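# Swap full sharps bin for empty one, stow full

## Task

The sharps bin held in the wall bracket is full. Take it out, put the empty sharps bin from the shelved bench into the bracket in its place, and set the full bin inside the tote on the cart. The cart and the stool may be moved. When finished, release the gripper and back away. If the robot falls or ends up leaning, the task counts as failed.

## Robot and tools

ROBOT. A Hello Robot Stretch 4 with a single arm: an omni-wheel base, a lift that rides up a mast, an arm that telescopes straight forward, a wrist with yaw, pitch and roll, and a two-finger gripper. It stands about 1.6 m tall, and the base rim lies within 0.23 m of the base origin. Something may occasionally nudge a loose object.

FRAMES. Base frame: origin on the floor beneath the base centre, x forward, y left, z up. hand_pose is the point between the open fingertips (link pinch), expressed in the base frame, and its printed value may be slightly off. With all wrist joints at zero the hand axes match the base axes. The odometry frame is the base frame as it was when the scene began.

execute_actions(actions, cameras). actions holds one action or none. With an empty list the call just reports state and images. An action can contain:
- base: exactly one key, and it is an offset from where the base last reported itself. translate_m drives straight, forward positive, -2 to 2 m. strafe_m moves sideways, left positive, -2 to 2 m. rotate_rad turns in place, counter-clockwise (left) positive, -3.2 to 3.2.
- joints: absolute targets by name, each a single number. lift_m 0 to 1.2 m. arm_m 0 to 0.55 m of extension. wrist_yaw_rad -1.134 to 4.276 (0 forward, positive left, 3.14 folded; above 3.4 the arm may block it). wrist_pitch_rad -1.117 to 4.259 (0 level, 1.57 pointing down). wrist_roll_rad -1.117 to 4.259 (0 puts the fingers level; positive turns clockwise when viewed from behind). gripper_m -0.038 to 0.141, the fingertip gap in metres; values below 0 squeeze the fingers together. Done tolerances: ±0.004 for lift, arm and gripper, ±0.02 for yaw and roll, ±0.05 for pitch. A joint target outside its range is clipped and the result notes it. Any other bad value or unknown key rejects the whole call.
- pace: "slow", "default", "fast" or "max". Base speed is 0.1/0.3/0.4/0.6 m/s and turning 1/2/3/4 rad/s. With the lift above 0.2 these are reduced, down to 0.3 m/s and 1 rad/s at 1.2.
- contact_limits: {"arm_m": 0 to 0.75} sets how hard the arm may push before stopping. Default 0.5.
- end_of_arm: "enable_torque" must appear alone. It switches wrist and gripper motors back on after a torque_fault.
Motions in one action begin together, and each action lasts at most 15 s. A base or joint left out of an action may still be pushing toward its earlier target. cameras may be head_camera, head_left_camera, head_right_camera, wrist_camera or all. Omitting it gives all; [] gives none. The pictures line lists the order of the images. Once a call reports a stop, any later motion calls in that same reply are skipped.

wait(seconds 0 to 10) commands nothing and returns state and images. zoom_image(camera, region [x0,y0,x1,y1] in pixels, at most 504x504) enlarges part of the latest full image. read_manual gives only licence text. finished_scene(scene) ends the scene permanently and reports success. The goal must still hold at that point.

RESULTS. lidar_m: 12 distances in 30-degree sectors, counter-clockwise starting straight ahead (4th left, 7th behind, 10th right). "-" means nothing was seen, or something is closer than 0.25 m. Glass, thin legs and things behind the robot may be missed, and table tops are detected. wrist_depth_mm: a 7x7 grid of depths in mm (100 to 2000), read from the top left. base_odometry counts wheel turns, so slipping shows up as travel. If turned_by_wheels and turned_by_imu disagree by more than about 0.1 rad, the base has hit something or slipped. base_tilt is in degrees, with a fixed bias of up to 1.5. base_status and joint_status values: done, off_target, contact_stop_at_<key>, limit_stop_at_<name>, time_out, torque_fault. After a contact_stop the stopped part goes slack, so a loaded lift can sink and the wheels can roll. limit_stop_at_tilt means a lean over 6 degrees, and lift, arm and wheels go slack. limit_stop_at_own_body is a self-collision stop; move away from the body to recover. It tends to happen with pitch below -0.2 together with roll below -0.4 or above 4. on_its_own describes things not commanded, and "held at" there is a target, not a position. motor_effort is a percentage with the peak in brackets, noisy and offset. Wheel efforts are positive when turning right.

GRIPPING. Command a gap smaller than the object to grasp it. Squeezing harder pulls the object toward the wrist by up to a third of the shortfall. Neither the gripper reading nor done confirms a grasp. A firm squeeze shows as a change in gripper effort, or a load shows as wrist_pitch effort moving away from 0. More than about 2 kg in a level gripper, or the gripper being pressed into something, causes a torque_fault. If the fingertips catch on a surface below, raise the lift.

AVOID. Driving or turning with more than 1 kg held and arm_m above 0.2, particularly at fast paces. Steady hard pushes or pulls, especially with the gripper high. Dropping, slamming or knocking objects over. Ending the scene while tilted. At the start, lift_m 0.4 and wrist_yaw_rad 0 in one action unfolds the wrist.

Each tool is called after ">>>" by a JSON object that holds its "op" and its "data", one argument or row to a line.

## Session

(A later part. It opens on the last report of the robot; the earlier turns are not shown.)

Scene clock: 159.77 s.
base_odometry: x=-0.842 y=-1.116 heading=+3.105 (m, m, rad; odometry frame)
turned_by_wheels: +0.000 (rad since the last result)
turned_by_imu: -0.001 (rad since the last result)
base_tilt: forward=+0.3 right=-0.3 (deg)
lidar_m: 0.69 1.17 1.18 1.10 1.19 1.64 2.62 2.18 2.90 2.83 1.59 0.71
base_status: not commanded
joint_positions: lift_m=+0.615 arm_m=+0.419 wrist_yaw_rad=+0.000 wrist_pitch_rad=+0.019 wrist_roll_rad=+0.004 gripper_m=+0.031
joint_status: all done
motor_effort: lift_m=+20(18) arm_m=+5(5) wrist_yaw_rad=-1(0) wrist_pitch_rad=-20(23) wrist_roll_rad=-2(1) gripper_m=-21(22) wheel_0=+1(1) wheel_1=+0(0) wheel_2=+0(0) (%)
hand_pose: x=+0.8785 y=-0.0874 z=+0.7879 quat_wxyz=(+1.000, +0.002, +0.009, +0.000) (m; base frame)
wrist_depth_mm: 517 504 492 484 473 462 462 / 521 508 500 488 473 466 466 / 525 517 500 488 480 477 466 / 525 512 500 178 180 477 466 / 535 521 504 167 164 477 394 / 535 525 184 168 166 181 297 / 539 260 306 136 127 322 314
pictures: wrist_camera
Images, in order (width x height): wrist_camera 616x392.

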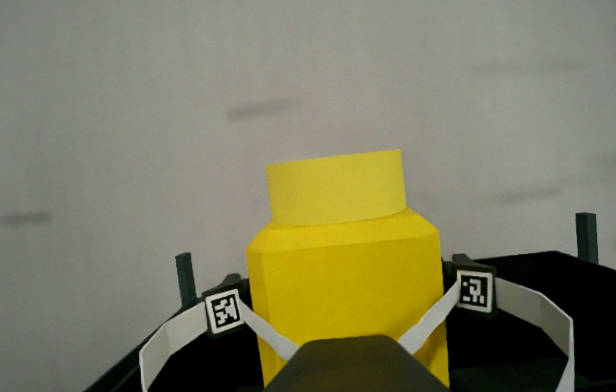

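>>> {"op": "execute_actions", "data": {
  "actions": [
    {"joints":{"gripper_m":0.13},"pace":"slow"}
  ],
  "cameras": ["wrist_camera"]
}}

>>> {"op": "execute_actions", "data": {
  "actions": [
    {"joints":{"lift_m":0.75}}
  ],
  "cameras": []
}}

>>> {"op": "execute_actions", "data": {
  "actions": [
    {"joints":{"arm_m":0.005},"pace":"fast"}
  ],
  "cameras": ["head_camera"]
}}

>>> {"op": "execute_actions", "data": {
  "actions": [
    {"base":{"rotate_rad":-1.6}}
  ]
}}

Scene clock: 176.30 s.
base_odometry: x=-0.842 y=-1.116 heading=+3.105 (m, m, rad; odometry frame)
turned_by_wheels: +0.000 (rad since the last result)
turned_by_imu: -0.001 (rad since the last result)
base_tilt: forward=+0.4 right=-0.4 (deg)
lidar_m: 0.71 1.19 1.20 1.12 1.18 1.65 2.62 2.14 2.92 2.84 1.61 0.73
base_status: not commanded
joint_positions: lift_m=+0.615 arm_m=+0.419 wrist_yaw_rad=+0.000 wrist_pitch_rad=+0.014 wrist_roll_rad=+0.004 gripper_m=+0.130
joint_status: all done
motor_effort: lift_m=+20(20) arm_m=+5(5) wrist_yaw_rad=+0(0) wrist_pitch_rad=-6(21) wrist_roll_rad=-2(1) gripper_m=-1(24) wheel_0=+1(1) wheel_1=+0(0) wheel_2=+0(0) (%)
hand_pose: x=+0.8785 y=-0.0874 z=+0.7892 quat_wxyz=(+1.000, +0.002, +0.007, +0.000) (m; base frame)
wrist_depth_mm: 508 512 492 484 477 466 462 / 512 508 500 484 477 469 462 / 521 512 500 488 480 473 466 / 525 517 508 190 200 473 469 / 525 521 508 178 176 324 469 / 535 517 204 177 175 322 315 / 535 424 307 180 174 324 314
pictures: wrist_camera
Images, in order (width x height): wrist_camera 616x392.

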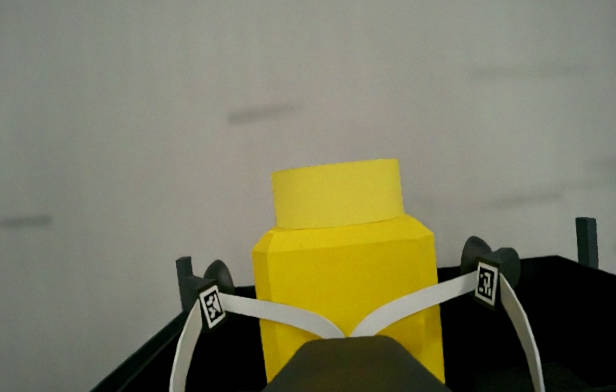

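Scene clock: 177.93 s.
base_odometry: x=-0.842 y=-1.116 heading=+3.105 (m, m, rad; odometry frame)
turned_by_wheels: +0.000 (rad since the last result)
turned_by_imu: +0.000 (rad since the last result)
base_tilt: forward=+0.4 right=-0.2 (deg)
lidar_m: 0.69 1.17 1.19 1.13 1.20 1.65 2.61 2.17 2.88 2.85 1.58 0.72
base_status: not commanded
joint_positions: lift_m=+0.750 arm_m=+0.419 wrist_yaw_rad=+0.000 wrist_pitch_rad=+0.014 wrist_roll_rad=+0.004 gripper_m=+0.130
joint_status: all done
motor_effort: lift_m=+24(22) arm_m=+5(5) wrist_yaw_rad=+1(1) wrist_pitch_rad=-5(7) wrist_roll_rad=+1(2) gripper_m=+0(1) wheel_0=+1(1) wheel_1=+0(0) wheel_2=+0(0) (%)
hand_pose: x=+0.8785 y=-0.0874 z=+0.9239 quat_wxyz=(+1.000, +0.002, +0.007, +0.000) (m; base frame)
wrist_depth_mm: 512 504 496 484 477 477 459 / 512 521 504 488 477 469 466 / 521 508 504 492 480 473 462 / 525 517 500 492 480 477 466 / 535 521 508 496 492 473 473 / 530 525 220 496 492 480 473 / 535 521 512 504 488 484 480
pictures: none
No camera images: the call's "cameras" was empty. Leave "cameras" out to get every camera's image.

Scene clock: 179.87 s.
base_odometry: x=-0.842 y=-1.116 heading=+3.105 (m, m, rad; odometry frame)
turned_by_wheels: +0.000 (rad since the last result)
turned_by_imu: +0.000 (rad since the last result)
base_tilt: forward=+0.3 right=-0.3 (deg)
lidar_m: 0.69 1.17 1.18 1.12 1.18 1.65 2.63 2.18 2.93 2.85 1.56 0.74
base_status: not commanded
joint_positions: lift_m=+0.750 arm_m=+0.006 wrist_yaw_rad=+0.000 wrist_pitch_rad=+0.014 wrist_roll_rad=+0.004 gripper_m=+0.130
joint_status: all done
motor_effort: lift_m=+24(24) arm_m=-5(6) wrist_yaw_rad=+1(0) wrist_pitch_rad=-6(6) wrist_roll_rad=+0(1) gripper_m=+1(1) wheel_0=+1(1) wheel_1=+0(0) wheel_2=+0(0) (%)
hand_pose: x=+0.4652 y=-0.0874 z=+0.9240 quat_wxyz=(+1.000, +0.002, +0.007, +0.000) (m; base frame)
wrist_depth_mm: 931 931 917 878 878 866 854 / 960 917 917 917 891 866 854 / 946 960 931 931 891 866 866 / 991 946 931 917 891 878 866 / 976 976 931 931 904 866 866 / 991 976 220 603 591 535 878 / 976 976 627 554 488 480 866
pictures: head_camera
Images, in order (width x height): head_camera 420x560.

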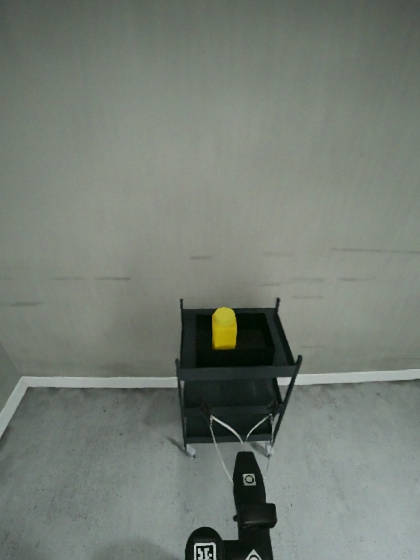

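Scene clock: 181.93 s.
base_odometry: x=-0.842 y=-1.116 heading=+1.505 (m, m, rad; odometry frame)
turned_by_wheels: -1.600 (rad since the last result)
turned_by_imu: -1.573 (rad since the last result)
base_tilt: forward=+0.3 right=-0.3 (deg)
lidar_m: 2.82 1.62 0.74 0.70 1.16 1.18 1.13 1.17 1.61 2.59 2.17 2.84
base_status: done
joint_positions: lift_m=+0.750 arm_m=+0.006 wrist_yaw_rad=+0.000 wrist_pitch_rad=+0.014 wrist_roll_rad=+0.004 gripper_m=+0.130
joint_status: not commanded
motor_effort: lift_m=+23(24) arm_m=-5(5) wrist_yaw_rad=+1(0) wrist_pitch_rad=-7(6) wrist_roll_rad=-1(1) gripper_m=+2(1) wheel_0=+3(8) wheel_1=+2(10) wheel_2=+0(6) (%)
hand_pose: x=+0.4652 y=-0.0874 z=+0.9241 quat_wxyz=(+1.000, +0.002, +0.007, +0.000) (m; base frame)
wrist_depth_mm: 1756 - - - - - - / 1708 - - - - - - / 1661 - - - - - - / 1661 - - - - - - / 1537 - - - - - - / 1537 - 220 - - - - / 1537 - - - 1863 1921 1708
pictures: head_camera, head_left_camera, head_right_camera, wrist_camera
Images, in order (width x height): head_camera 420x560, head_left_camera 420x672, head_right_camera 420x672, wrist_camera 616x392.

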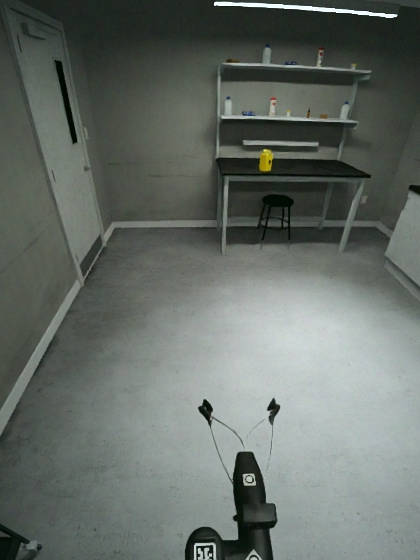

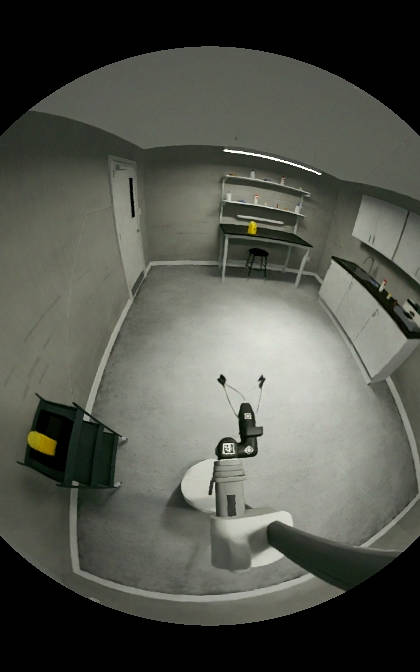

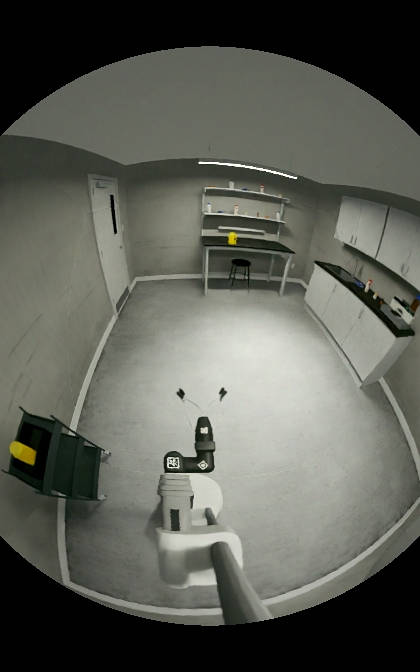

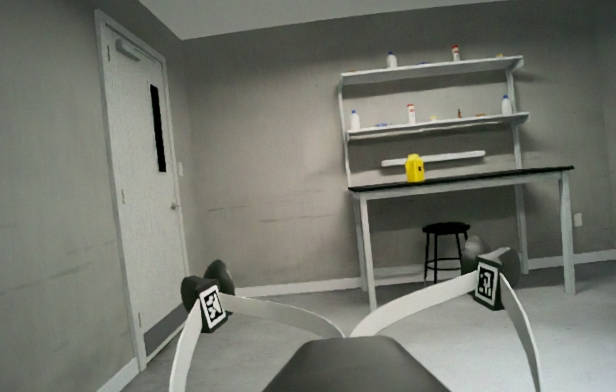

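>>> {"op": "execute_actions", "data": {
  "actions": [
    {"base":{"translate_m":2.0},"joints":{"lift_m":0.88},"pace":"fast"}
  ],
  "cameras": []
}}

>>> {"op": "execute_actions", "data": {
  "actions": [
    {"base":{"strafe_m":-0.52},"pace":"fast"}
  ],
  "cameras": ["head_camera","wrist_camera"]
}}

Scene clock: 197.17 s.
base_odometry: x=-0.712 y=+0.880 heading=+1.506 (m, m, rad; odometry frame)
turned_by_wheels: +0.000 (rad since the last result)
turned_by_imu: +0.001 (rad since the last result)
base_tilt: forward=+0.3 right=-0.3 (deg)
lidar_m: 0.89 1.63 1.16 1.12 1.20 1.59 3.19 3.28 2.07 1.96 1.16 0.86
base_status: done
joint_positions: lift_m=+0.880 arm_m=+0.006 wrist_yaw_rad=+0.000 wrist_pitch_rad=+0.014 wrist_roll_rad=+0.004 gripper_m=+0.130
joint_status: all done
motor_effort: lift_m=+23(23) arm_m=-4(5) wrist_yaw_rad=+0(0) wrist_pitch_rad=-6(6) wrist_roll_rad=-2(0) gripper_m=-2(1) wheel_0=+0(8) wheel_1=+2(9) wheel_2=+2(10) (%)
hand_pose: x=+0.4652 y=-0.0874 z=+1.0540 quat_wxyz=(+1.000, +0.002, +0.007, +0.000) (m; base frame)
wrist_depth_mm: 1397 1430 1366 1397 1308 1366 1308 / 1464 1397 1366 1397 1308 1281 1308 / 1464 1430 1397 1397 1397 1366 1336 / 1464 1430 1397 1397 1366 1366 1336 / 1499 1464 1464 1430 1255 723 768 / 1499 1464 220 1430 1255 559 597 / 1537 1430 1464 1430 1397 1397 1464
pictures: none
No camera images: the call's "cameras" was empty. Leave "cameras" out to get every camera's image.

Scene clock: 199.80 s.
base_odometry: x=-0.193 y=+0.846 heading=+1.506 (m, m, rad; odometry frame)
turned_by_wheels: +0.000 (rad since the last result)
turned_by_imu: -0.002 (rad since the last result)
base_tilt: forward=+0.4 right=-0.3 (deg)
lidar_m: 0.79 0.83 1.74 1.64 1.72 2.06 3.17 2.98 1.53 1.45 1.19 0.81
base_status: done
joint_positions: lift_m=+0.880 arm_m=+0.006 wrist_yaw_rad=+0.000 wrist_pitch_rad=+0.014 wrist_roll_rad=+0.004 gripper_m=+0.130
joint_status: not commanded
motor_effort: lift_m=+23(23) arm_m=-5(5) wrist_yaw_rad=-1(0) wrist_pitch_rad=-7(7) wrist_roll_rad=-1(1) gripper_m=+0(1) wheel_0=+1(11) wheel_1=-1(12) wheel_2=+0(1) (%)
hand_pose: x=+0.4652 y=-0.0874 z=+1.0540 quat_wxyz=(+1.000, +0.002, +0.007, +0.000) (m; base frame)
wrist_depth_mm: 1464 1430 1430 1430 1366 1397 1336 / 1464 1464 1464 1397 1255 1255 1308 / 1537 1499 1397 1366 1397 1366 1366 / 1464 1464 1430 1430 1281 1366 1366 / 1464 1464 1430 1078 668 723 778 / 1499 1464 220 609 615 569 597 / 1576 1464 627 627 621 1366 1397
pictures: head_camera, wrist_camera
Images, in order (width x height): head_camera 420x560, wrist_camera 616x392.

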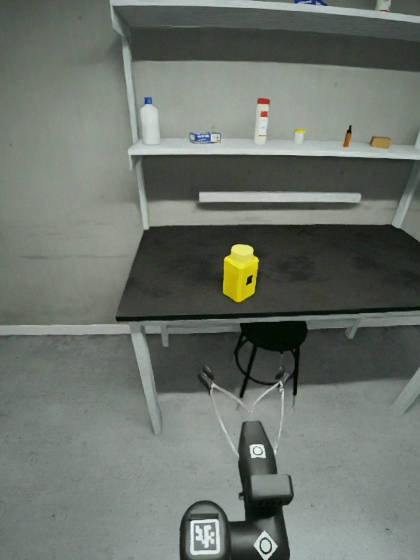

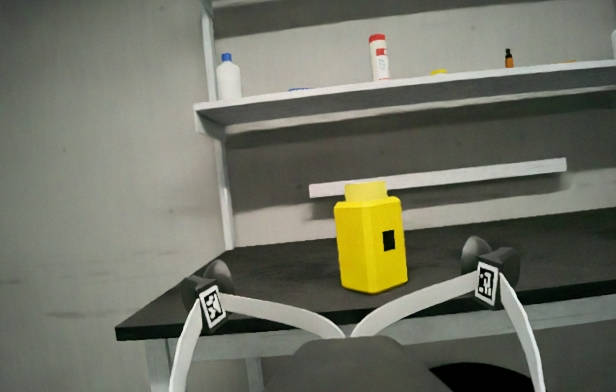

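>>> {"op": "zoom_image", "data": {
  "camera": "head_camera",
  "region": [190, 230, 290, 320]
}}

>>> {"op": "zoom_image", "data": {
  "camera": "wrist_camera",
  "region": [300, 160, 450, 310]
}}

Region (190, 230, 290, 320) of head_camera's 420x560 image, scaled by 5.040, with more detail than that image has; it fills the top 454 rows of this view, and the rest is white.

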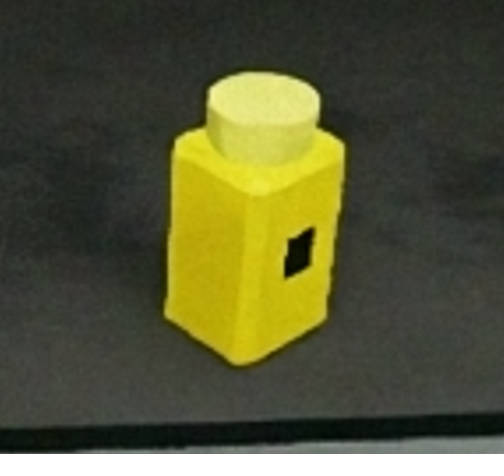

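Region (300, 160, 450, 310) of wrist_camera's 616x392 image, scaled by 3.360.

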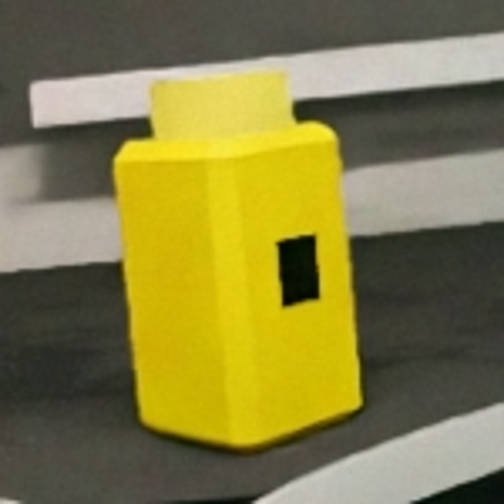

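>>> {"op": "execute_actions", "data": {
  "actions": [
    {"base":{"strafe_m":-0.6},"pace":"fast"}
  ],
  "cameras": []
}}

>>> {"op": "execute_actions", "data": {
  "actions": [
    {"base":{"translate_m":0.25},"pace":"fast"}
  ],
  "cameras": []
}}

>>> {"op": "execute_actions", "data": {
  "actions": [
    {"base":{"rotate_rad":0.69},"joints":{"gripper_m":0.141}}
  ],
  "cameras": ["head_camera","wrist_camera"]
}}

Scene clock: 226.50 s.
base_odometry: x=+0.406 y=+0.807 heading=+1.506 (m, m, rad; odometry frame)
turned_by_wheels: +0.000 (rad since the last result)
turned_by_imu: -0.002 (rad since the last result)
base_tilt: forward=+0.3 right=-0.3 (deg)
lidar_m: 0.79 0.82 1.13 2.24 2.35 2.58 3.16 1.27 0.90 0.84 0.90 0.84
base_status: done
joint_positions: lift_m=+0.880 arm_m=+0.006 wrist_yaw_rad=+0.000 wrist_pitch_rad=+0.014 wrist_roll_rad=+0.004 gripper_m=+0.130
joint_status: not commanded
motor_effort: lift_m=+23(23) arm_m=-5(5) wrist_yaw_rad=+0(2) wrist_pitch_rad=-6(6) wrist_roll_rad=+0(0) gripper_m=+1(0) wheel_0=+1(13) wheel_1=-1(11) wheel_2=+1(1) (%)
hand_pose: x=+0.4652 y=-0.0874 z=+1.0540 quat_wxyz=(+1.000, +0.002, +0.007, +0.000) (m; base frame)
wrist_depth_mm: 1366 1430 1397 1366 1397 1366 1366 / 1464 1499 1397 1366 1336 1281 1366 / 1255 1464 1464 1366 1397 1366 1336 / 1499 1464 1430 1397 1397 1366 1366 / 707 1499 1255 1118 960 723 768 / 683 723 220 634 615 585 615 / 661 991 661 647 1430 1366 1397
pictures: none
No camera images: the call's "cameras" was empty. Leave "cameras" out to get every camera's image.

Scene clock: 228.53 s.
base_odometry: x=+0.422 y=+1.056 heading=+1.506 (m, m, rad; odometry frame)
turned_by_wheels: +0.000 (rad since the last result)
turned_by_imu: +0.000 (rad since the last result)
base_tilt: forward=+0.4 right=-0.3 (deg)
lidar_m: 0.54 0.59 0.80 2.23 2.34 2.61 3.43 1.25 0.89 0.84 0.81 0.58
base_status: done
joint_positions: lift_m=+0.880 arm_m=+0.006 wrist_yaw_rad=+0.000 wrist_pitch_rad=+0.014 wrist_roll_rad=+0.004 gripper_m=+0.130
joint_status: not commanded
motor_effort: lift_m=+23(23) arm_m=-4(5) wrist_yaw_rad=+1(0) wrist_pitch_rad=-6(5) wrist_roll_rad=-1(2) gripper_m=-2(1) wheel_0=+1(4) wheel_1=+2(7) wheel_2=+1(10) (%)
hand_pose: x=+0.4652 y=-0.0874 z=+1.0540 quat_wxyz=(+1.000, +0.002, +0.007, +0.000) (m; base frame)
wrist_depth_mm: 1205 1138 1160 1118 1118 1025 1078 / 1182 931 976 931 960 1008 1098 / 1160 1182 1182 1138 1138 1118 1118 / 1205 1205 1160 1138 1118 1138 1098 / 1205 1205 1160 1160 960 732 768 / 759 715 219 585 496 442 488 / 488 473 430 410 382 375 357
pictures: none
No camera images: the call's "cameras" was empty. Leave "cameras" out to get every camera's image.

Scene clock: 230.00 s.
base_odometry: x=+0.422 y=+1.056 heading=+2.195 (m, m, rad; odometry frame)
turned_by_wheels: +0.689 (rad since the last result)
turned_by_imu: +0.678 (rad since the last result)
base_tilt: forward=+0.4 right=-0.3 (deg)
lidar_m: 0.60 0.96 2.25 2.49 3.38 3.26 1.09 0.87 0.86 0.73 0.55 0.55
base_status: done
joint_positions: lift_m=+0.880 arm_m=+0.006 wrist_yaw_rad=+0.000 wrist_pitch_rad=+0.014 wrist_roll_rad=+0.004 gripper_m=+0.141
joint_status: all done
motor_effort: lift_m=+23(23) arm_m=-5(5) wrist_yaw_rad=+0(0) wrist_pitch_rad=-6(6) wrist_roll_rad=-1(1) gripper_m=+1(2) wheel_0=-3(6) wheel_1=-1(8) wheel_2=-2(9) (%)
hand_pose: x=+0.4652 y=-0.0874 z=+1.0540 quat_wxyz=(+1.000, +0.002, +0.007, +0.000) (m; base frame)
wrist_depth_mm: 1863 - 1921 1464 1229 798 741 / 1808 - 1863 1229 1060 1008 917 / 1863 - 1863 1537 1281 1060 931 / 1808 - - 1537 1281 1060 931 / 1863 - 1983 535 917 715 778 / 1808 - 207 525 517 193 484 / 1756 - 809 484 379 382 349
pictures: head_camera, wrist_camera
Images, in order (width x height): head_camera 420x560, wrist_camera 616x392.

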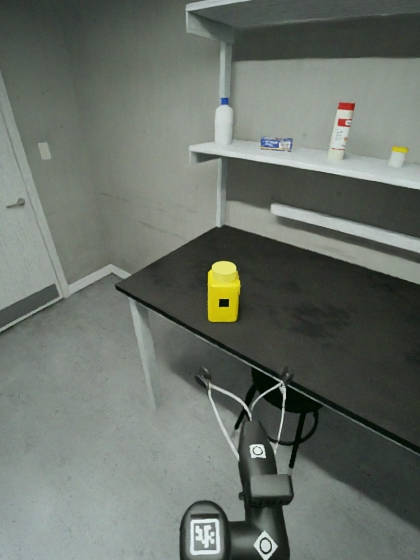

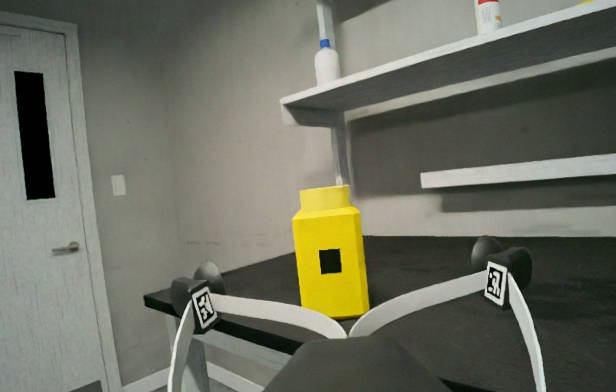

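>>> {"op": "execute_actions", "data": {
  "actions": [
    {"base":{"strafe_m":0.025},"joints":{"arm_m":0.30}}
  ],
  "cameras": ["wrist_camera"]
}}

Scene clock: 238.13 s.
base_odometry: x=+0.402 y=+1.042 heading=+2.195 (m, m, rad; odometry frame)
turned_by_wheels: +0.000 (rad since the last result)
turned_by_imu: -0.001 (rad since the last result)
base_tilt: forward=+0.3 right=-0.4 (deg)
lidar_m: 0.65 1.00 2.20 2.49 3.39 3.28 1.11 0.88 0.87 0.75 0.57 0.57
base_status: done
joint_positions: lift_m=+0.880 arm_m=+0.299 wrist_yaw_rad=+0.000 wrist_pitch_rad=+0.014 wrist_roll_rad=+0.004 gripper_m=+0.141
joint_status: all done
motor_effort: lift_m=+23(23) arm_m=+5(6) wrist_yaw_rad=+0(0) wrist_pitch_rad=-5(6) wrist_roll_rad=-2(1) gripper_m=+1(3) wheel_0=-1(9) wheel_1=+1(8) wheel_2=+0(2) (%)
hand_pose: x=+0.7585 y=-0.0874 z=+1.0541 quat_wxyz=(+1.000, +0.002, +0.007, +0.000) (m; base frame)
wrist_depth_mm: 1708 1921 1537 1182 676 668 723 / 1708 1863 1537 866 960 866 759 / 1661 1921 1618 1229 1025 866 759 / 1661 1983 1576 1255 991 866 768 / 1661 1921 1661 244 235 699 759 / 1661 1808 207 235 232 193 480 / 1576 469 430 241 233 375 347
pictures: wrist_camera
Images, in order (width x height): wrist_camera 616x392.

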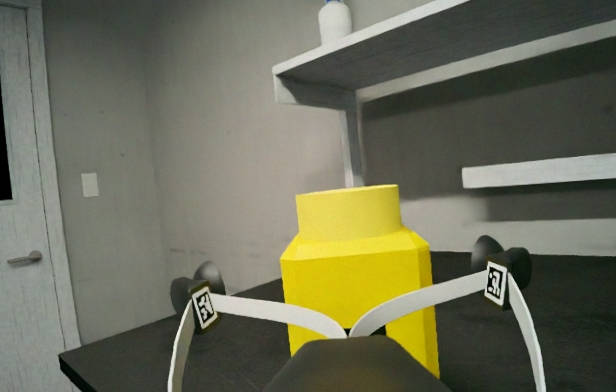

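>>> {"op": "execute_actions", "data": {
  "actions": [
    {"joints":{"arm_m":0.35,"lift_m":0.858}}
  ],
  "cameras": []
}}

>>> {"op": "execute_actions", "data": {
  "actions": [
    {"joints":{"gripper_m":0.03}}
  ],
  "cameras": ["wrist_camera"]
}}

>>> {"op": "execute_actions", "data": {
  "actions": [
    {"joints":{"lift_m":0.92}}
  ],
  "cameras": []
}}

>>> {"op": "execute_actions", "data": {
  "actions": [
    {"joints":{"arm_m":0.005}}
  ],
  "cameras": ["wrist_camera"]
}}

>>> {"op": "execute_actions", "data": {
  "actions": [
    {"base":{"rotate_rad":2.5},"pace":"slow"}
  ],
  "cameras": ["head_camera"]
}}

Scene clock: 249.63 s.
base_odometry: x=+0.402 y=+1.042 heading=+2.195 (m, m, rad; odometry frame)
turned_by_wheels: +0.000 (rad since the last result)
turned_by_imu: -0.001 (rad since the last result)
base_tilt: forward=+0.3 right=-0.3 (deg)
lidar_m: 0.65 0.98 2.21 2.47 3.37 3.28 1.11 0.89 0.88 0.74 0.57 0.55
base_status: not commanded
joint_positions: lift_m=+0.858 arm_m=+0.349 wrist_yaw_rad=+0.000 wrist_pitch_rad=+0.014 wrist_roll_rad=+0.004 gripper_m=+0.141
joint_status: all done
motor_effort: lift_m=+19(16) arm_m=+5(8) wrist_yaw_rad=+0(0) wrist_pitch_rad=-6(6) wrist_roll_rad=-1(1) gripper_m=+1(0) wheel_0=-1(1) wheel_1=+0(1) wheel_2=+0(0) (%)
hand_pose: x=+0.8085 y=-0.0874 z=+1.0324 quat_wxyz=(+1.000, +0.002, +0.007, +0.000) (m; base frame)
wrist_depth_mm: 1618 1921 1430 778 683 759 707 / 1708 1863 1499 904 946 820 732 / 1661 1983 1499 1205 946 842 699 / 1576 1921 1537 197 191 831 741 / 1537 1863 1499 185 182 207 676 / 1618 1808 208 185 182 185 421 / 445 418 384 187 182 317 317
pictures: none
No camera images: the call's "cameras" was empty. Leave "cameras" out to get every camera's image.

Scene clock: 251.73 s.
base_odometry: x=+0.402 y=+1.042 heading=+2.195 (m, m, rad; odometry frame)
turned_by_wheels: +0.000 (rad since the last result)
turned_by_imu: +0.000 (rad since the last result)
base_tilt: forward=+0.3 right=-0.2 (deg)
lidar_m: 0.66 0.99 2.20 2.45 3.38 3.30 1.10 0.88 0.87 0.71 0.57 0.58
base_status: not commanded
joint_positions: lift_m=+0.858 arm_m=+0.349 wrist_yaw_rad=+0.000 wrist_pitch_rad=+0.014 wrist_roll_rad=+0.004 gripper_m=+0.031
joint_status: all done
motor_effort: lift_m=+19(19) arm_m=+5(5) wrist_yaw_rad=+1(0) wrist_pitch_rad=-5(6) wrist_roll_rad=-2(1) gripper_m=-24(25) wheel_0=-1(1) wheel_1=+1(0) wheel_2=+0(0) (%)
hand_pose: x=+0.8085 y=-0.0874 z=+1.0324 quat_wxyz=(+1.000, +0.002, +0.007, +0.000) (m; base frame)
wrist_depth_mm: 1661 1863 1499 768 683 732 699 / 1661 1921 1499 904 931 820 732 / 1708 1921 1537 1160 946 831 707 / 1618 1863 1537 175 177 854 732 / 1618 1863 1576 166 163 732 676 / 1576 1808 183 167 163 174 377 / 442 387 382 132 124 327 317
pictures: wrist_camera
Images, in order (width x height): wrist_camera 616x392.

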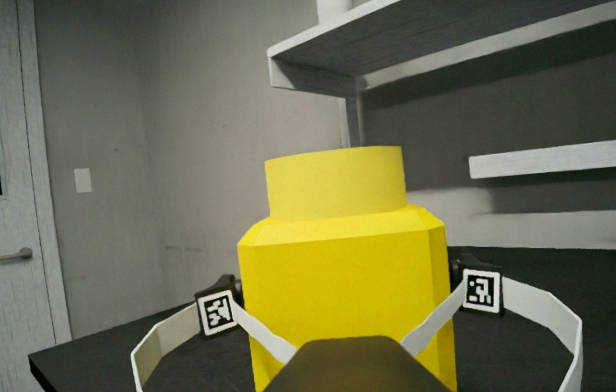

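Scene clock: 252.93 s.
base_odometry: x=+0.402 y=+1.042 heading=+2.195 (m, m, rad; odometry frame)
turned_by_wheels: +0.000 (rad since the last result)
turned_by_imu: +0.000 (rad since the last result)
base_tilt: forward=+0.3 right=-0.3 (deg)
lidar_m: 0.63 1.00 2.22 2.46 3.34 3.26 1.14 0.87 0.88 0.74 0.58 0.56
base_status: not commanded
joint_positions: lift_m=+0.920 arm_m=+0.349 wrist_yaw_rad=+0.000 wrist_pitch_rad=+0.016 wrist_roll_rad=+0.004 gripper_m=+0.031
joint_status: all done
motor_effort: lift_m=+24(25) arm_m=+5(5) wrist_yaw_rad=+1(0) wrist_pitch_rad=-9(12) wrist_roll_rad=-2(2) gripper_m=-24(24) wheel_0=-1(1) wheel_1=+1(1) wheel_2=+0(0) (%)
hand_pose: x=+0.8085 y=-0.0874 z=+1.0935 quat_wxyz=(+1.000, +0.002, +0.008, +0.000) (m; base frame)
wrist_depth_mm: 1708 1863 1397 1160 621 554 603 / 1708 1921 1576 809 842 798 723 / 1708 1921 1499 1160 931 831 732 / 1618 1921 1537 175 177 842 707 / 1537 1863 1618 167 163 831 741 / 1618 1863 184 167 163 173 554 / 1618 530 512 132 124 436 427
pictures: none
No camera images: the call's "cameras" was empty. Leave "cameras" out to get every camera's image.

Scene clock: 255.07 s.
base_odometry: x=+0.402 y=+1.042 heading=+2.195 (m, m, rad; odometry frame)
turned_by_wheels: +0.000 (rad since the last result)
turned_by_imu: +0.000 (rad since the last result)
base_tilt: forward=+0.4 right=-0.3 (deg)
lidar_m: 0.38 0.97 2.22 2.45 3.38 3.26 1.13 0.89 0.86 0.72 0.59 0.57
base_status: not commanded
joint_positions: lift_m=+0.920 arm_m=+0.006 wrist_yaw_rad=+0.000 wrist_pitch_rad=+0.016 wrist_roll_rad=+0.004 gripper_m=+0.031
joint_status: all done
motor_effort: lift_m=+24(24) arm_m=-5(5) wrist_yaw_rad=+0(0) wrist_pitch_rad=-10(12) wrist_roll_rad=-1(1) gripper_m=-24(24) wheel_0=-1(1) wheel_1=+1(1) wheel_2=+0(0) (%)
hand_pose: x=+0.4652 y=-0.0874 z=+1.0934 quat_wxyz=(+1.000, +0.002, +0.008, +0.000) (m; base frame)
wrist_depth_mm: 1808 - 1921 1499 1255 1060 866 / 1863 - 1921 1537 1138 946 904 / 1863 - - 1255 1229 1078 960 / 1863 - - 175 177 1098 960 / 1808 - - 166 163 976 904 / 1756 - 182 167 163 173 559 / 1808 1983 732 132 124 436 430
pictures: wrist_camera
Images, in order (width x height): wrist_camera 616x392.

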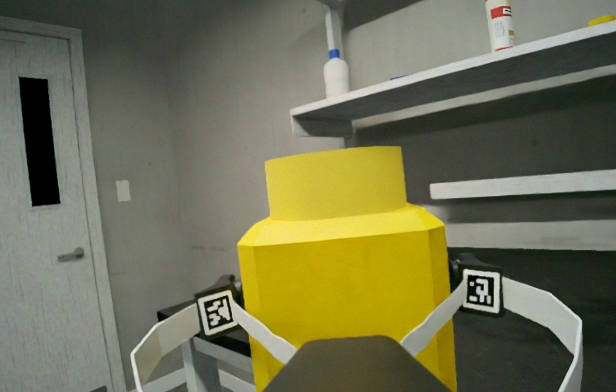

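Scene clock: 258.87 s.
base_odometry: x=+0.402 y=+1.042 heading=-1.588 (m, m, rad; odometry frame)
turned_by_wheels: +2.499 (rad since the last result)
turned_by_imu: +2.457 (rad since the last result)
base_tilt: forward=+0.4 right=-0.3 (deg)
lidar_m: 0.38 1.24 0.92 0.86 0.83 0.60 0.57 0.58 0.86 2.22 2.31 2.67
base_status: done
joint_positions: lift_m=+0.920 arm_m=+0.006 wrist_yaw_rad=+0.000 wrist_pitch_rad=+0.016 wrist_roll_rad=+0.004 gripper_m=+0.031
joint_status: not commanded
motor_effort: lift_m=+24(24) arm_m=-5(5) wrist_yaw_rad=+0(0) wrist_pitch_rad=-11(11) wrist_roll_rad=-1(1) gripper_m=-26(22) wheel_0=-4(5) wheel_1=-3(9) wheel_2=-2(6) (%)
hand_pose: x=+0.4652 y=-0.0874 z=+1.0934 quat_wxyz=(+1.000, +0.002, +0.008, +0.000) (m; base frame)
wrist_depth_mm: - - - - - - - / - - - - - - - / - - - - - - - / - - - 174 177 - - / 1921 - - 167 163 - - / 1205 - 184 167 163 173 - / 1205 - - 132 124 - -
pictures: head_camera
Images, in order (width x height): head_camera 420x560.

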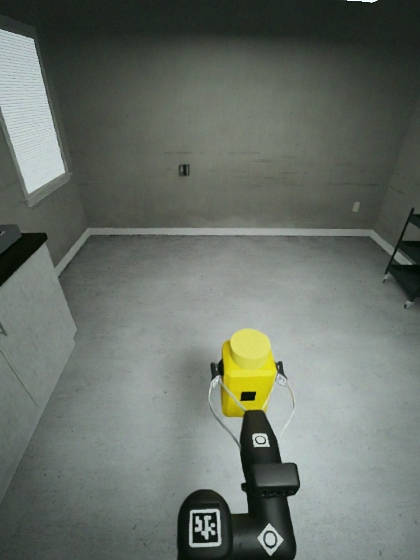

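>>> {"op": "execute_actions", "data": {
  "actions": [
    {"base":{"rotate_rad":-3.19},"joints":{"wrist_yaw_rad":0.785}}
  ],
  "cameras": []
}}

>>> {"op": "execute_actions", "data": {
  "actions": [
    {"joints":{"arm_m":0.31,"lift_m":0.88}}
  ],
  "cameras": []
}}

>>> {"op": "execute_actions", "data": {
  "actions": [
    {"joints":{"lift_m":0.859},"pace":"slow"}
  ],
  "cameras": ["head_camera"]
}}

Scene clock: 289.67 s.
base_odometry: x=+0.402 y=+1.042 heading=+1.505 (m, m, rad; odometry frame)
turned_by_wheels: -3.189 (rad since the last result)
turned_by_imu: -3.136 (rad since the last result)
base_tilt: forward=+0.4 right=-0.3 (deg)
lidar_m: 0.39 0.38 0.80 2.20 2.31 2.64 3.42 1.27 0.93 0.87 0.86 0.60
base_status: done
joint_positions: lift_m=+0.920 arm_m=+0.006 wrist_yaw_rad=+0.785 wrist_pitch_rad=+0.016 wrist_roll_rad=+0.004 gripper_m=+0.031
joint_status: all done
motor_effort: lift_m=+23(24) arm_m=-5(5) wrist_yaw_rad=+1(6) wrist_pitch_rad=-11(11) wrist_roll_rad=+0(1) gripper_m=-24(24) wheel_0=+3(8) wheel_1=+3(12) wheel_2=+1(9) (%)
hand_pose: x=+0.4426 y=+0.1420 z=+1.0935 quat_wxyz=(+0.924, -0.001, +0.008, +0.382) (m; base frame)
wrist_depth_mm: 1863 - - 1618 1255 976 691 / 1921 - - 1661 1118 946 891 / 1921 - - 1281 1255 1098 946 / 1863 - - 175 177 1078 931 / 1921 - - 167 163 976 904 / 1921 - 183 167 163 173 554 / 1756 - 854 132 123 442 427
pictures: none
No camera images: the call's "cameras" was empty. Leave "cameras" out to get every camera's image.

Scene clock: 291.70 s.
base_odometry: x=+0.402 y=+1.042 heading=+1.505 (m, m, rad; odometry frame)
turned_by_wheels: +0.000 (rad since the last result)
turned_by_imu: +0.000 (rad since the last result)
base_tilt: forward=+0.4 right=-0.3 (deg)
lidar_m: 0.58 0.60 0.81 2.21 2.30 2.61 3.41 1.27 0.92 0.86 0.83 0.60
base_status: not commanded
joint_positions: lift_m=+0.880 arm_m=+0.309 wrist_yaw_rad=+0.785 wrist_pitch_rad=+0.016 wrist_roll_rad=+0.004 gripper_m=+0.031
joint_status: all done
motor_effort: lift_m=+20(18) arm_m=+5(5) wrist_yaw_rad=+1(0) wrist_pitch_rad=-10(11) wrist_roll_rad=-1(2) gripper_m=-21(23) wheel_0=+3(3) wheel_1=+3(3) wheel_2=+1(1) (%)
hand_pose: x=+0.7459 y=+0.1420 z=+1.0538 quat_wxyz=(+0.924, -0.001, +0.008, +0.382) (m; base frame)
wrist_depth_mm: 1983 - 1537 1008 621 683 661 / 1921 - 1464 931 891 768 683 / 1921 - 1661 1160 917 788 668 / 1808 - 1756 176 177 778 676 / 1863 - 1708 167 163 750 699 / 1808 699 183 167 163 173 439 / 480 436 433 132 124 366 353
pictures: none
No camera images: the call's "cameras" was empty. Leave "cameras" out to get every camera's image.

Scene clock: 292.63 s.
base_odometry: x=+0.402 y=+1.042 heading=+1.505 (m, m, rad; odometry frame)
turned_by_wheels: +0.000 (rad since the last result)
turned_by_imu: +0.000 (rad since the last result)
base_tilt: forward=+0.4 right=-0.3 (deg)
lidar_m: 0.57 0.58 0.80 2.21 2.30 2.63 3.41 1.27 0.93 0.87 0.88 0.60
base_status: not commanded
joint_positions: lift_m=+0.859 arm_m=+0.309 wrist_yaw_rad=+0.785 wrist_pitch_rad=+0.015 wrist_roll_rad=+0.004 gripper_m=+0.031
joint_status: all done
motor_effort: lift_m=+19(20) arm_m=+5(5) wrist_yaw_rad=+1(0) wrist_pitch_rad=-11(11) wrist_roll_rad=-2(1) gripper_m=-22(23) wheel_0=+3(3) wheel_1=+3(3) wheel_2=+1(1) (%)
hand_pose: x=+0.7459 y=+0.1420 z=+1.0329 quat_wxyz=(+0.924, -0.001, +0.008, +0.382) (m; base frame)
wrist_depth_mm: 1921 - 1537 732 683 723 661 / 1921 - 1042 1008 931 768 668 / 1921 - 1661 1138 917 768 640 / 1921 - 1661 175 178 788 699 / 1921 - 1618 167 163 732 676 / 668 621 183 167 164 173 373 / 433 387 382 132 124 325 319
pictures: head_camera
Images, in order (width x height): head_camera 420x560.

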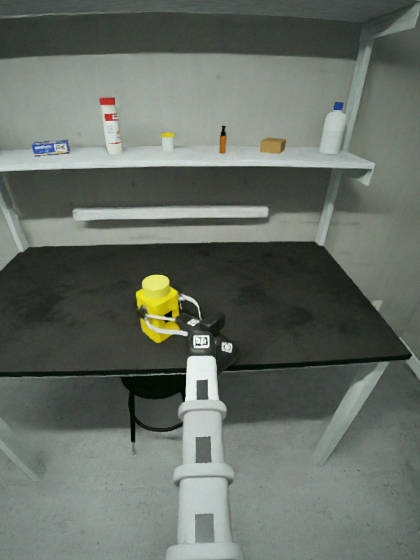

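>>> {"op": "execute_actions", "data": {
  "actions": [
    {"joints":{"gripper_m":0.141}}
  ],
  "cameras": []
}}

>>> {"op": "execute_actions", "data": {
  "actions": [
    {"joints":{"lift_m":1.0}}
  ],
  "cameras": []
}}

>>> {"op": "execute_actions", "data": {
  "actions": [
    {"base":{"strafe_m":0.408},"joints":{"arm_m":0.43,"wrist_yaw_rad":-0.785}}
  ],
  "cameras": ["head_camera","wrist_camera"]
}}

Scene clock: 300.53 s.
base_odometry: x=+0.402 y=+1.042 heading=+1.505 (m, m, rad; odometry frame)
turned_by_wheels: +0.000 (rad since the last result)
turned_by_imu: -0.001 (rad since the last result)
base_tilt: forward=+0.4 right=-0.3 (deg)
lidar_m: 0.56 0.60 0.82 2.20 2.34 2.61 3.41 1.28 0.92 0.87 0.87 0.59
base_status: not commanded
joint_positions: lift_m=+0.859 arm_m=+0.309 wrist_yaw_rad=+0.785 wrist_pitch_rad=+0.014 wrist_roll_rad=+0.004 gripper_m=+0.141
joint_status: all done
motor_effort: lift_m=+19(19) arm_m=+5(5) wrist_yaw_rad=+0(1) wrist_pitch_rad=-7(11) wrist_roll_rad=-1(1) gripper_m=-1(24) wheel_0=+3(4) wheel_1=+3(3) wheel_2=+1(1) (%)
hand_pose: x=+0.7459 y=+0.1420 z=+1.0333 quat_wxyz=(+0.924, -0.001, +0.007, +0.382) (m; base frame)
wrist_depth_mm: 1921 - 1576 732 683 723 668 / 1921 - 1042 991 931 788 668 / 1983 - 1618 1182 917 768 647 / 1863 - 1661 196 200 778 699 / 1921 - 1537 187 183 627 668 / 676 627 204 186 183 193 424 / 433 415 384 188 183 338 315
pictures: none
No camera images: the call's "cameras" was empty. Leave "cameras" out to get every camera's image.

Scene clock: 302.20 s.
base_odometry: x=+0.402 y=+1.042 heading=+1.505 (m, m, rad; odometry frame)
turned_by_wheels: +0.000 (rad since the last result)
turned_by_imu: +0.000 (rad since the last result)
base_tilt: forward=+0.3 right=-0.3 (deg)
lidar_m: 0.57 0.60 0.81 2.21 2.31 2.60 3.42 1.30 0.90 0.86 0.83 0.61
base_status: not commanded
joint_positions: lift_m=+1.000 arm_m=+0.309 wrist_yaw_rad=+0.785 wrist_pitch_rad=+0.014 wrist_roll_rad=+0.004 gripper_m=+0.141
joint_status: all done
motor_effort: lift_m=+24(25) arm_m=+5(5) wrist_yaw_rad=+0(0) wrist_pitch_rad=-7(7) wrist_roll_rad=-1(1) gripper_m=+2(0) wheel_0=+3(3) wheel_1=+3(3) wheel_2=+1(1) (%)
hand_pose: x=+0.7459 y=+0.1420 z=+1.1739 quat_wxyz=(+0.924, -0.001, +0.007, +0.382) (m; base frame)
wrist_depth_mm: 1921 - 1576 1138 931 750 397 / 1921 - 1537 1138 627 549 603 / 1808 - 1464 1060 931 788 683 / 1863 - 1708 1205 991 809 691 / 1863 - 1708 1182 976 668 647 / 1808 - 208 917 809 193 699 / 1808 750 691 654 609 597 554
pictures: none
No camera images: the call's "cameras" was empty. Leave "cameras" out to get every camera's image.

Scene clock: 304.87 s.
base_odometry: x=-0.005 y=+1.068 heading=+1.506 (m, m, rad; odometry frame)
turned_by_wheels: +0.000 (rad since the last result)
turned_by_imu: +0.001 (rad since the last result)
base_tilt: forward=+0.3 right=-0.3 (deg)
lidar_m: 0.56 0.60 1.89 1.79 1.90 2.34 3.43 1.88 1.37 1.27 0.86 0.61
base_status: done
joint_positions: lift_m=+1.000 arm_m=+0.429 wrist_yaw_rad=-0.785 wrist_pitch_rad=+0.014 wrist_roll_rad=+0.004 gripper_m=+0.141
joint_status: all done
motor_effort: lift_m=+23(24) arm_m=+5(5) wrist_yaw_rad=-1(6) wrist_pitch_rad=-6(6) wrist_roll_rad=-1(2) gripper_m=+1(2) wheel_0=+1(10) wheel_1=+2(8) wheel_2=+1(1) (%)
hand_pose: x=+0.7424 y=-0.2657 z=+1.1740 quat_wxyz=(+0.924, +0.004, +0.006, -0.382) (m; base frame)
wrist_depth_mm: 691 778 917 1160 1464 1661 1499 / 410 741 866 1078 1430 1708 1464 / 603 707 842 1025 1060 1708 1464 / 676 788 904 1078 1336 1661 1537 / 668 750 866 1078 1366 1618 1537 / 615 750 207 931 798 193 768 / 661 715 691 661 609 609 574
pictures: head_camera, wrist_camera
Images, in order (width x height): head_camera 420x560, wrist_camera 616x392.

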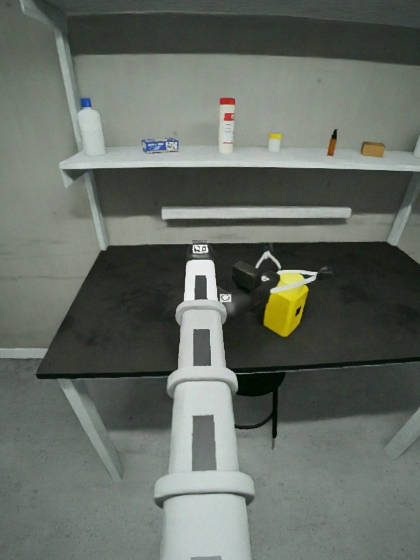

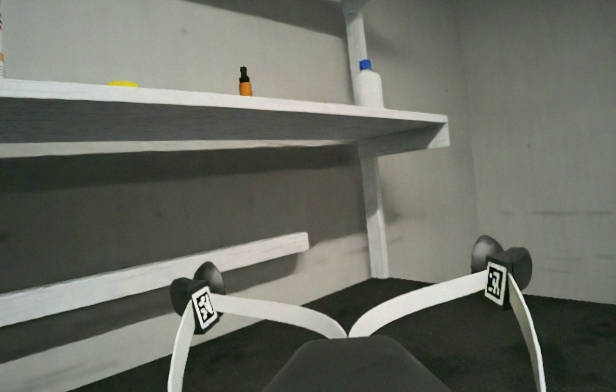

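>>> {"op": "execute_actions", "data": {
  "actions": [
    {"joints":{"lift_m":0.93},"pace":"slow"}
  ],
  "cameras": ["head_camera","wrist_camera"]
}}

Scene clock: 310.00 s.
base_odometry: x=-0.005 y=+1.068 heading=+1.506 (m, m, rad; odometry frame)
turned_by_wheels: +0.000 (rad since the last result)
turned_by_imu: -0.001 (rad since the last result)
base_tilt: forward=+0.4 right=-0.3 (deg)
lidar_m: 0.56 0.57 1.88 1.81 1.91 2.33 3.40 1.89 1.36 1.30 0.84 0.59
base_status: not commanded
joint_positions: lift_m=+0.930 arm_m=+0.429 wrist_yaw_rad=-0.785 wrist_pitch_rad=+0.014 wrist_roll_rad=+0.004 gripper_m=+0.141
joint_status: all done
motor_effort: lift_m=+19(26) arm_m=+5(5) wrist_yaw_rad=-2(1) wrist_pitch_rad=-5(6) wrist_roll_rad=-1(0) gripper_m=-1(3) wheel_0=+1(1) wheel_1=+2(2) wheel_2=+1(1) (%)
hand_pose: x=+0.7424 y=-0.2657 z=+1.1044 quat_wxyz=(+0.924, +0.004, +0.006, -0.382) (m; base frame)
wrist_depth_mm: 402 466 904 1118 1397 1756 1499 / 544 591 647 768 991 1708 1499 / 676 768 917 1118 1336 1661 1537 / 668 768 878 1098 1397 1808 1576 / 621 732 866 1042 1160 891 1537 / 661 750 208 199 206 194 603 / 609 585 544 195 208 473 439
pictures: head_camera, wrist_camera
Images, in order (width x height): head_camera 420x560, wrist_camera 616x392.

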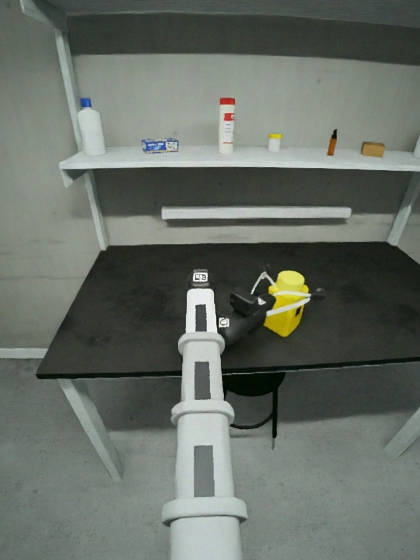

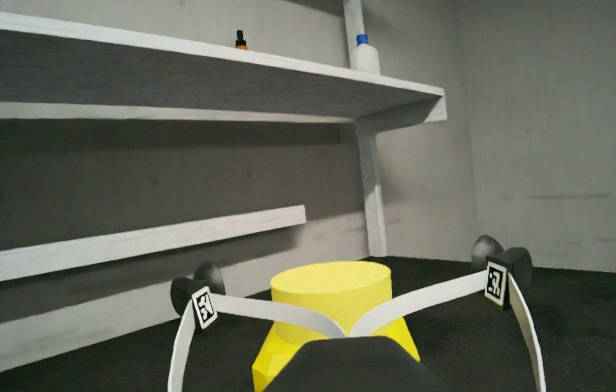

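>>> {"op": "execute_actions", "data": {
  "actions": [
    {"base":{"strafe_m":0.012},"pace":"slow"}
  ],
  "cameras": []
}}

>>> {"op": "execute_actions", "data": {
  "actions": [
    {"joints":{"lift_m":0.862},"pace":"slow"}
  ],
  "cameras": ["wrist_camera"]
}}

>>> {"op": "execute_actions", "data": {
  "actions": [
    {"joints":{"gripper_m":0.03}}
  ],
  "cameras": ["wrist_camera"]
}}

Scene clock: 320.23 s.
base_odometry: x=-0.017 y=+1.069 heading=+1.506 (m, m, rad; odometry frame)
turned_by_wheels: +0.000 (rad since the last result)
turned_by_imu: +0.000 (rad since the last result)
base_tilt: forward=+0.4 right=-0.3 (deg)
lidar_m: 0.56 0.57 1.89 1.80 1.90 2.31 3.42 1.91 1.37 1.31 0.86 0.57
base_status: done
joint_positions: lift_m=+0.930 arm_m=+0.429 wrist_yaw_rad=-0.785 wrist_pitch_rad=+0.014 wrist_roll_rad=+0.004 gripper_m=+0.141
joint_status: not commanded
motor_effort: lift_m=+19(19) arm_m=+5(5) wrist_yaw_rad=-4(1) wrist_pitch_rad=-6(7) wrist_roll_rad=-1(2) gripper_m=+0(2) wheel_0=-1(7) wheel_1=+4(10) wheel_2=+0(1) (%)
hand_pose: x=+0.7424 y=-0.2657 z=+1.1044 quat_wxyz=(+0.924, +0.004, +0.006, -0.382) (m; base frame)
wrist_depth_mm: 404 477 904 1118 1430 1708 1499 / 539 591 647 732 991 1708 1499 / 676 768 917 1098 1308 1756 1576 / 668 759 878 1078 1366 1708 1537 / 634 732 878 1042 1205 878 1537 / 668 750 207 208 209 193 603 / 609 585 539 206 198 473 439
pictures: none
No camera images: the call's "cameras" was empty. Leave "cameras" out to get every camera's image.

Scene clock: 321.70 s.
base_odometry: x=-0.017 y=+1.069 heading=+1.506 (m, m, rad; odometry frame)
turned_by_wheels: +0.000 (rad since the last result)
turned_by_imu: +0.000 (rad since the last result)
base_tilt: forward=+0.3 right=-0.3 (deg)
lidar_m: 0.56 0.59 1.86 1.79 1.87 2.37 3.40 1.91 1.38 1.30 0.86 0.59
base_status: not commanded
joint_positions: lift_m=+0.862 arm_m=+0.429 wrist_yaw_rad=-0.785 wrist_pitch_rad=+0.014 wrist_roll_rad=+0.004 gripper_m=+0.141
joint_status: all done
motor_effort: lift_m=+19(18) arm_m=+5(5) wrist_yaw_rad=-1(1) wrist_pitch_rad=-7(6) wrist_roll_rad=-2(1) gripper_m=+0(1) wheel_0=-1(1) wheel_1=+4(4) wheel_2=+0(0) (%)
hand_pose: x=+0.7424 y=-0.2657 z=+1.0364 quat_wxyz=(+0.924, +0.004, +0.006, -0.382) (m; base frame)
wrist_depth_mm: 517 559 609 732 1430 1708 1464 / 661 741 891 960 1008 1661 1537 / 683 768 931 1098 1430 1756 1537 / 654 732 891 210 231 1708 1537 / 661 778 866 198 194 640 707 / 654 634 208 196 194 192 442 / 439 427 392 200 194 343 322
pictures: wrist_camera
Images, in order (width x height): wrist_camera 616x392.

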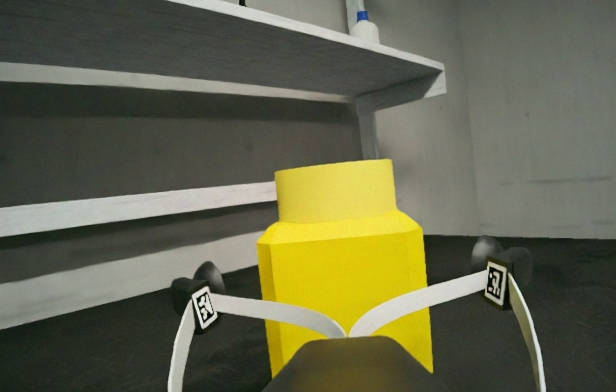

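Scene clock: 323.80 s.
base_odometry: x=-0.017 y=+1.069 heading=+1.506 (m, m, rad; odometry frame)
turned_by_wheels: +0.000 (rad since the last result)
turned_by_imu: +0.000 (rad since the last result)
base_tilt: forward=+0.4 right=-0.3 (deg)
lidar_m: 0.55 0.59 1.88 1.77 1.89 2.33 3.43 1.92 1.38 1.29 0.88 0.61
base_status: not commanded
joint_positions: lift_m=+0.862 arm_m=+0.429 wrist_yaw_rad=-0.785 wrist_pitch_rad=+0.014 wrist_roll_rad=+0.004 gripper_m=+0.031
joint_status: all done
motor_effort: lift_m=+19(19) arm_m=+5(5) wrist_yaw_rad=-1(1) wrist_pitch_rad=-6(6) wrist_roll_rad=-2(1) gripper_m=-23(23) wheel_0=-1(1) wheel_1=+4(4) wheel_2=+0(0) (%)
hand_pose: x=+0.7424 y=-0.2657 z=+1.0364 quat_wxyz=(+0.924, +0.004, +0.006, -0.382) (m; base frame)
wrist_depth_mm: 517 559 603 723 1397 1708 1537 / 676 759 891 991 1042 1708 1499 / 676 768 917 1098 1366 1661 1537 / 654 732 878 191 201 1808 1537 / 676 768 866 179 175 788 699 / 640 634 187 179 176 181 439 / 439 397 397 135 127 342 319
pictures: wrist_camera
Images, in order (width x height): wrist_camera 616x392.

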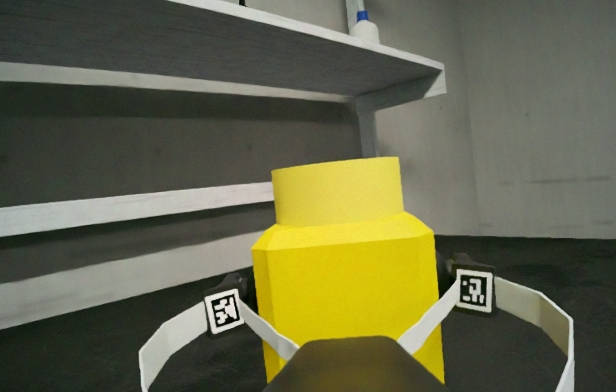

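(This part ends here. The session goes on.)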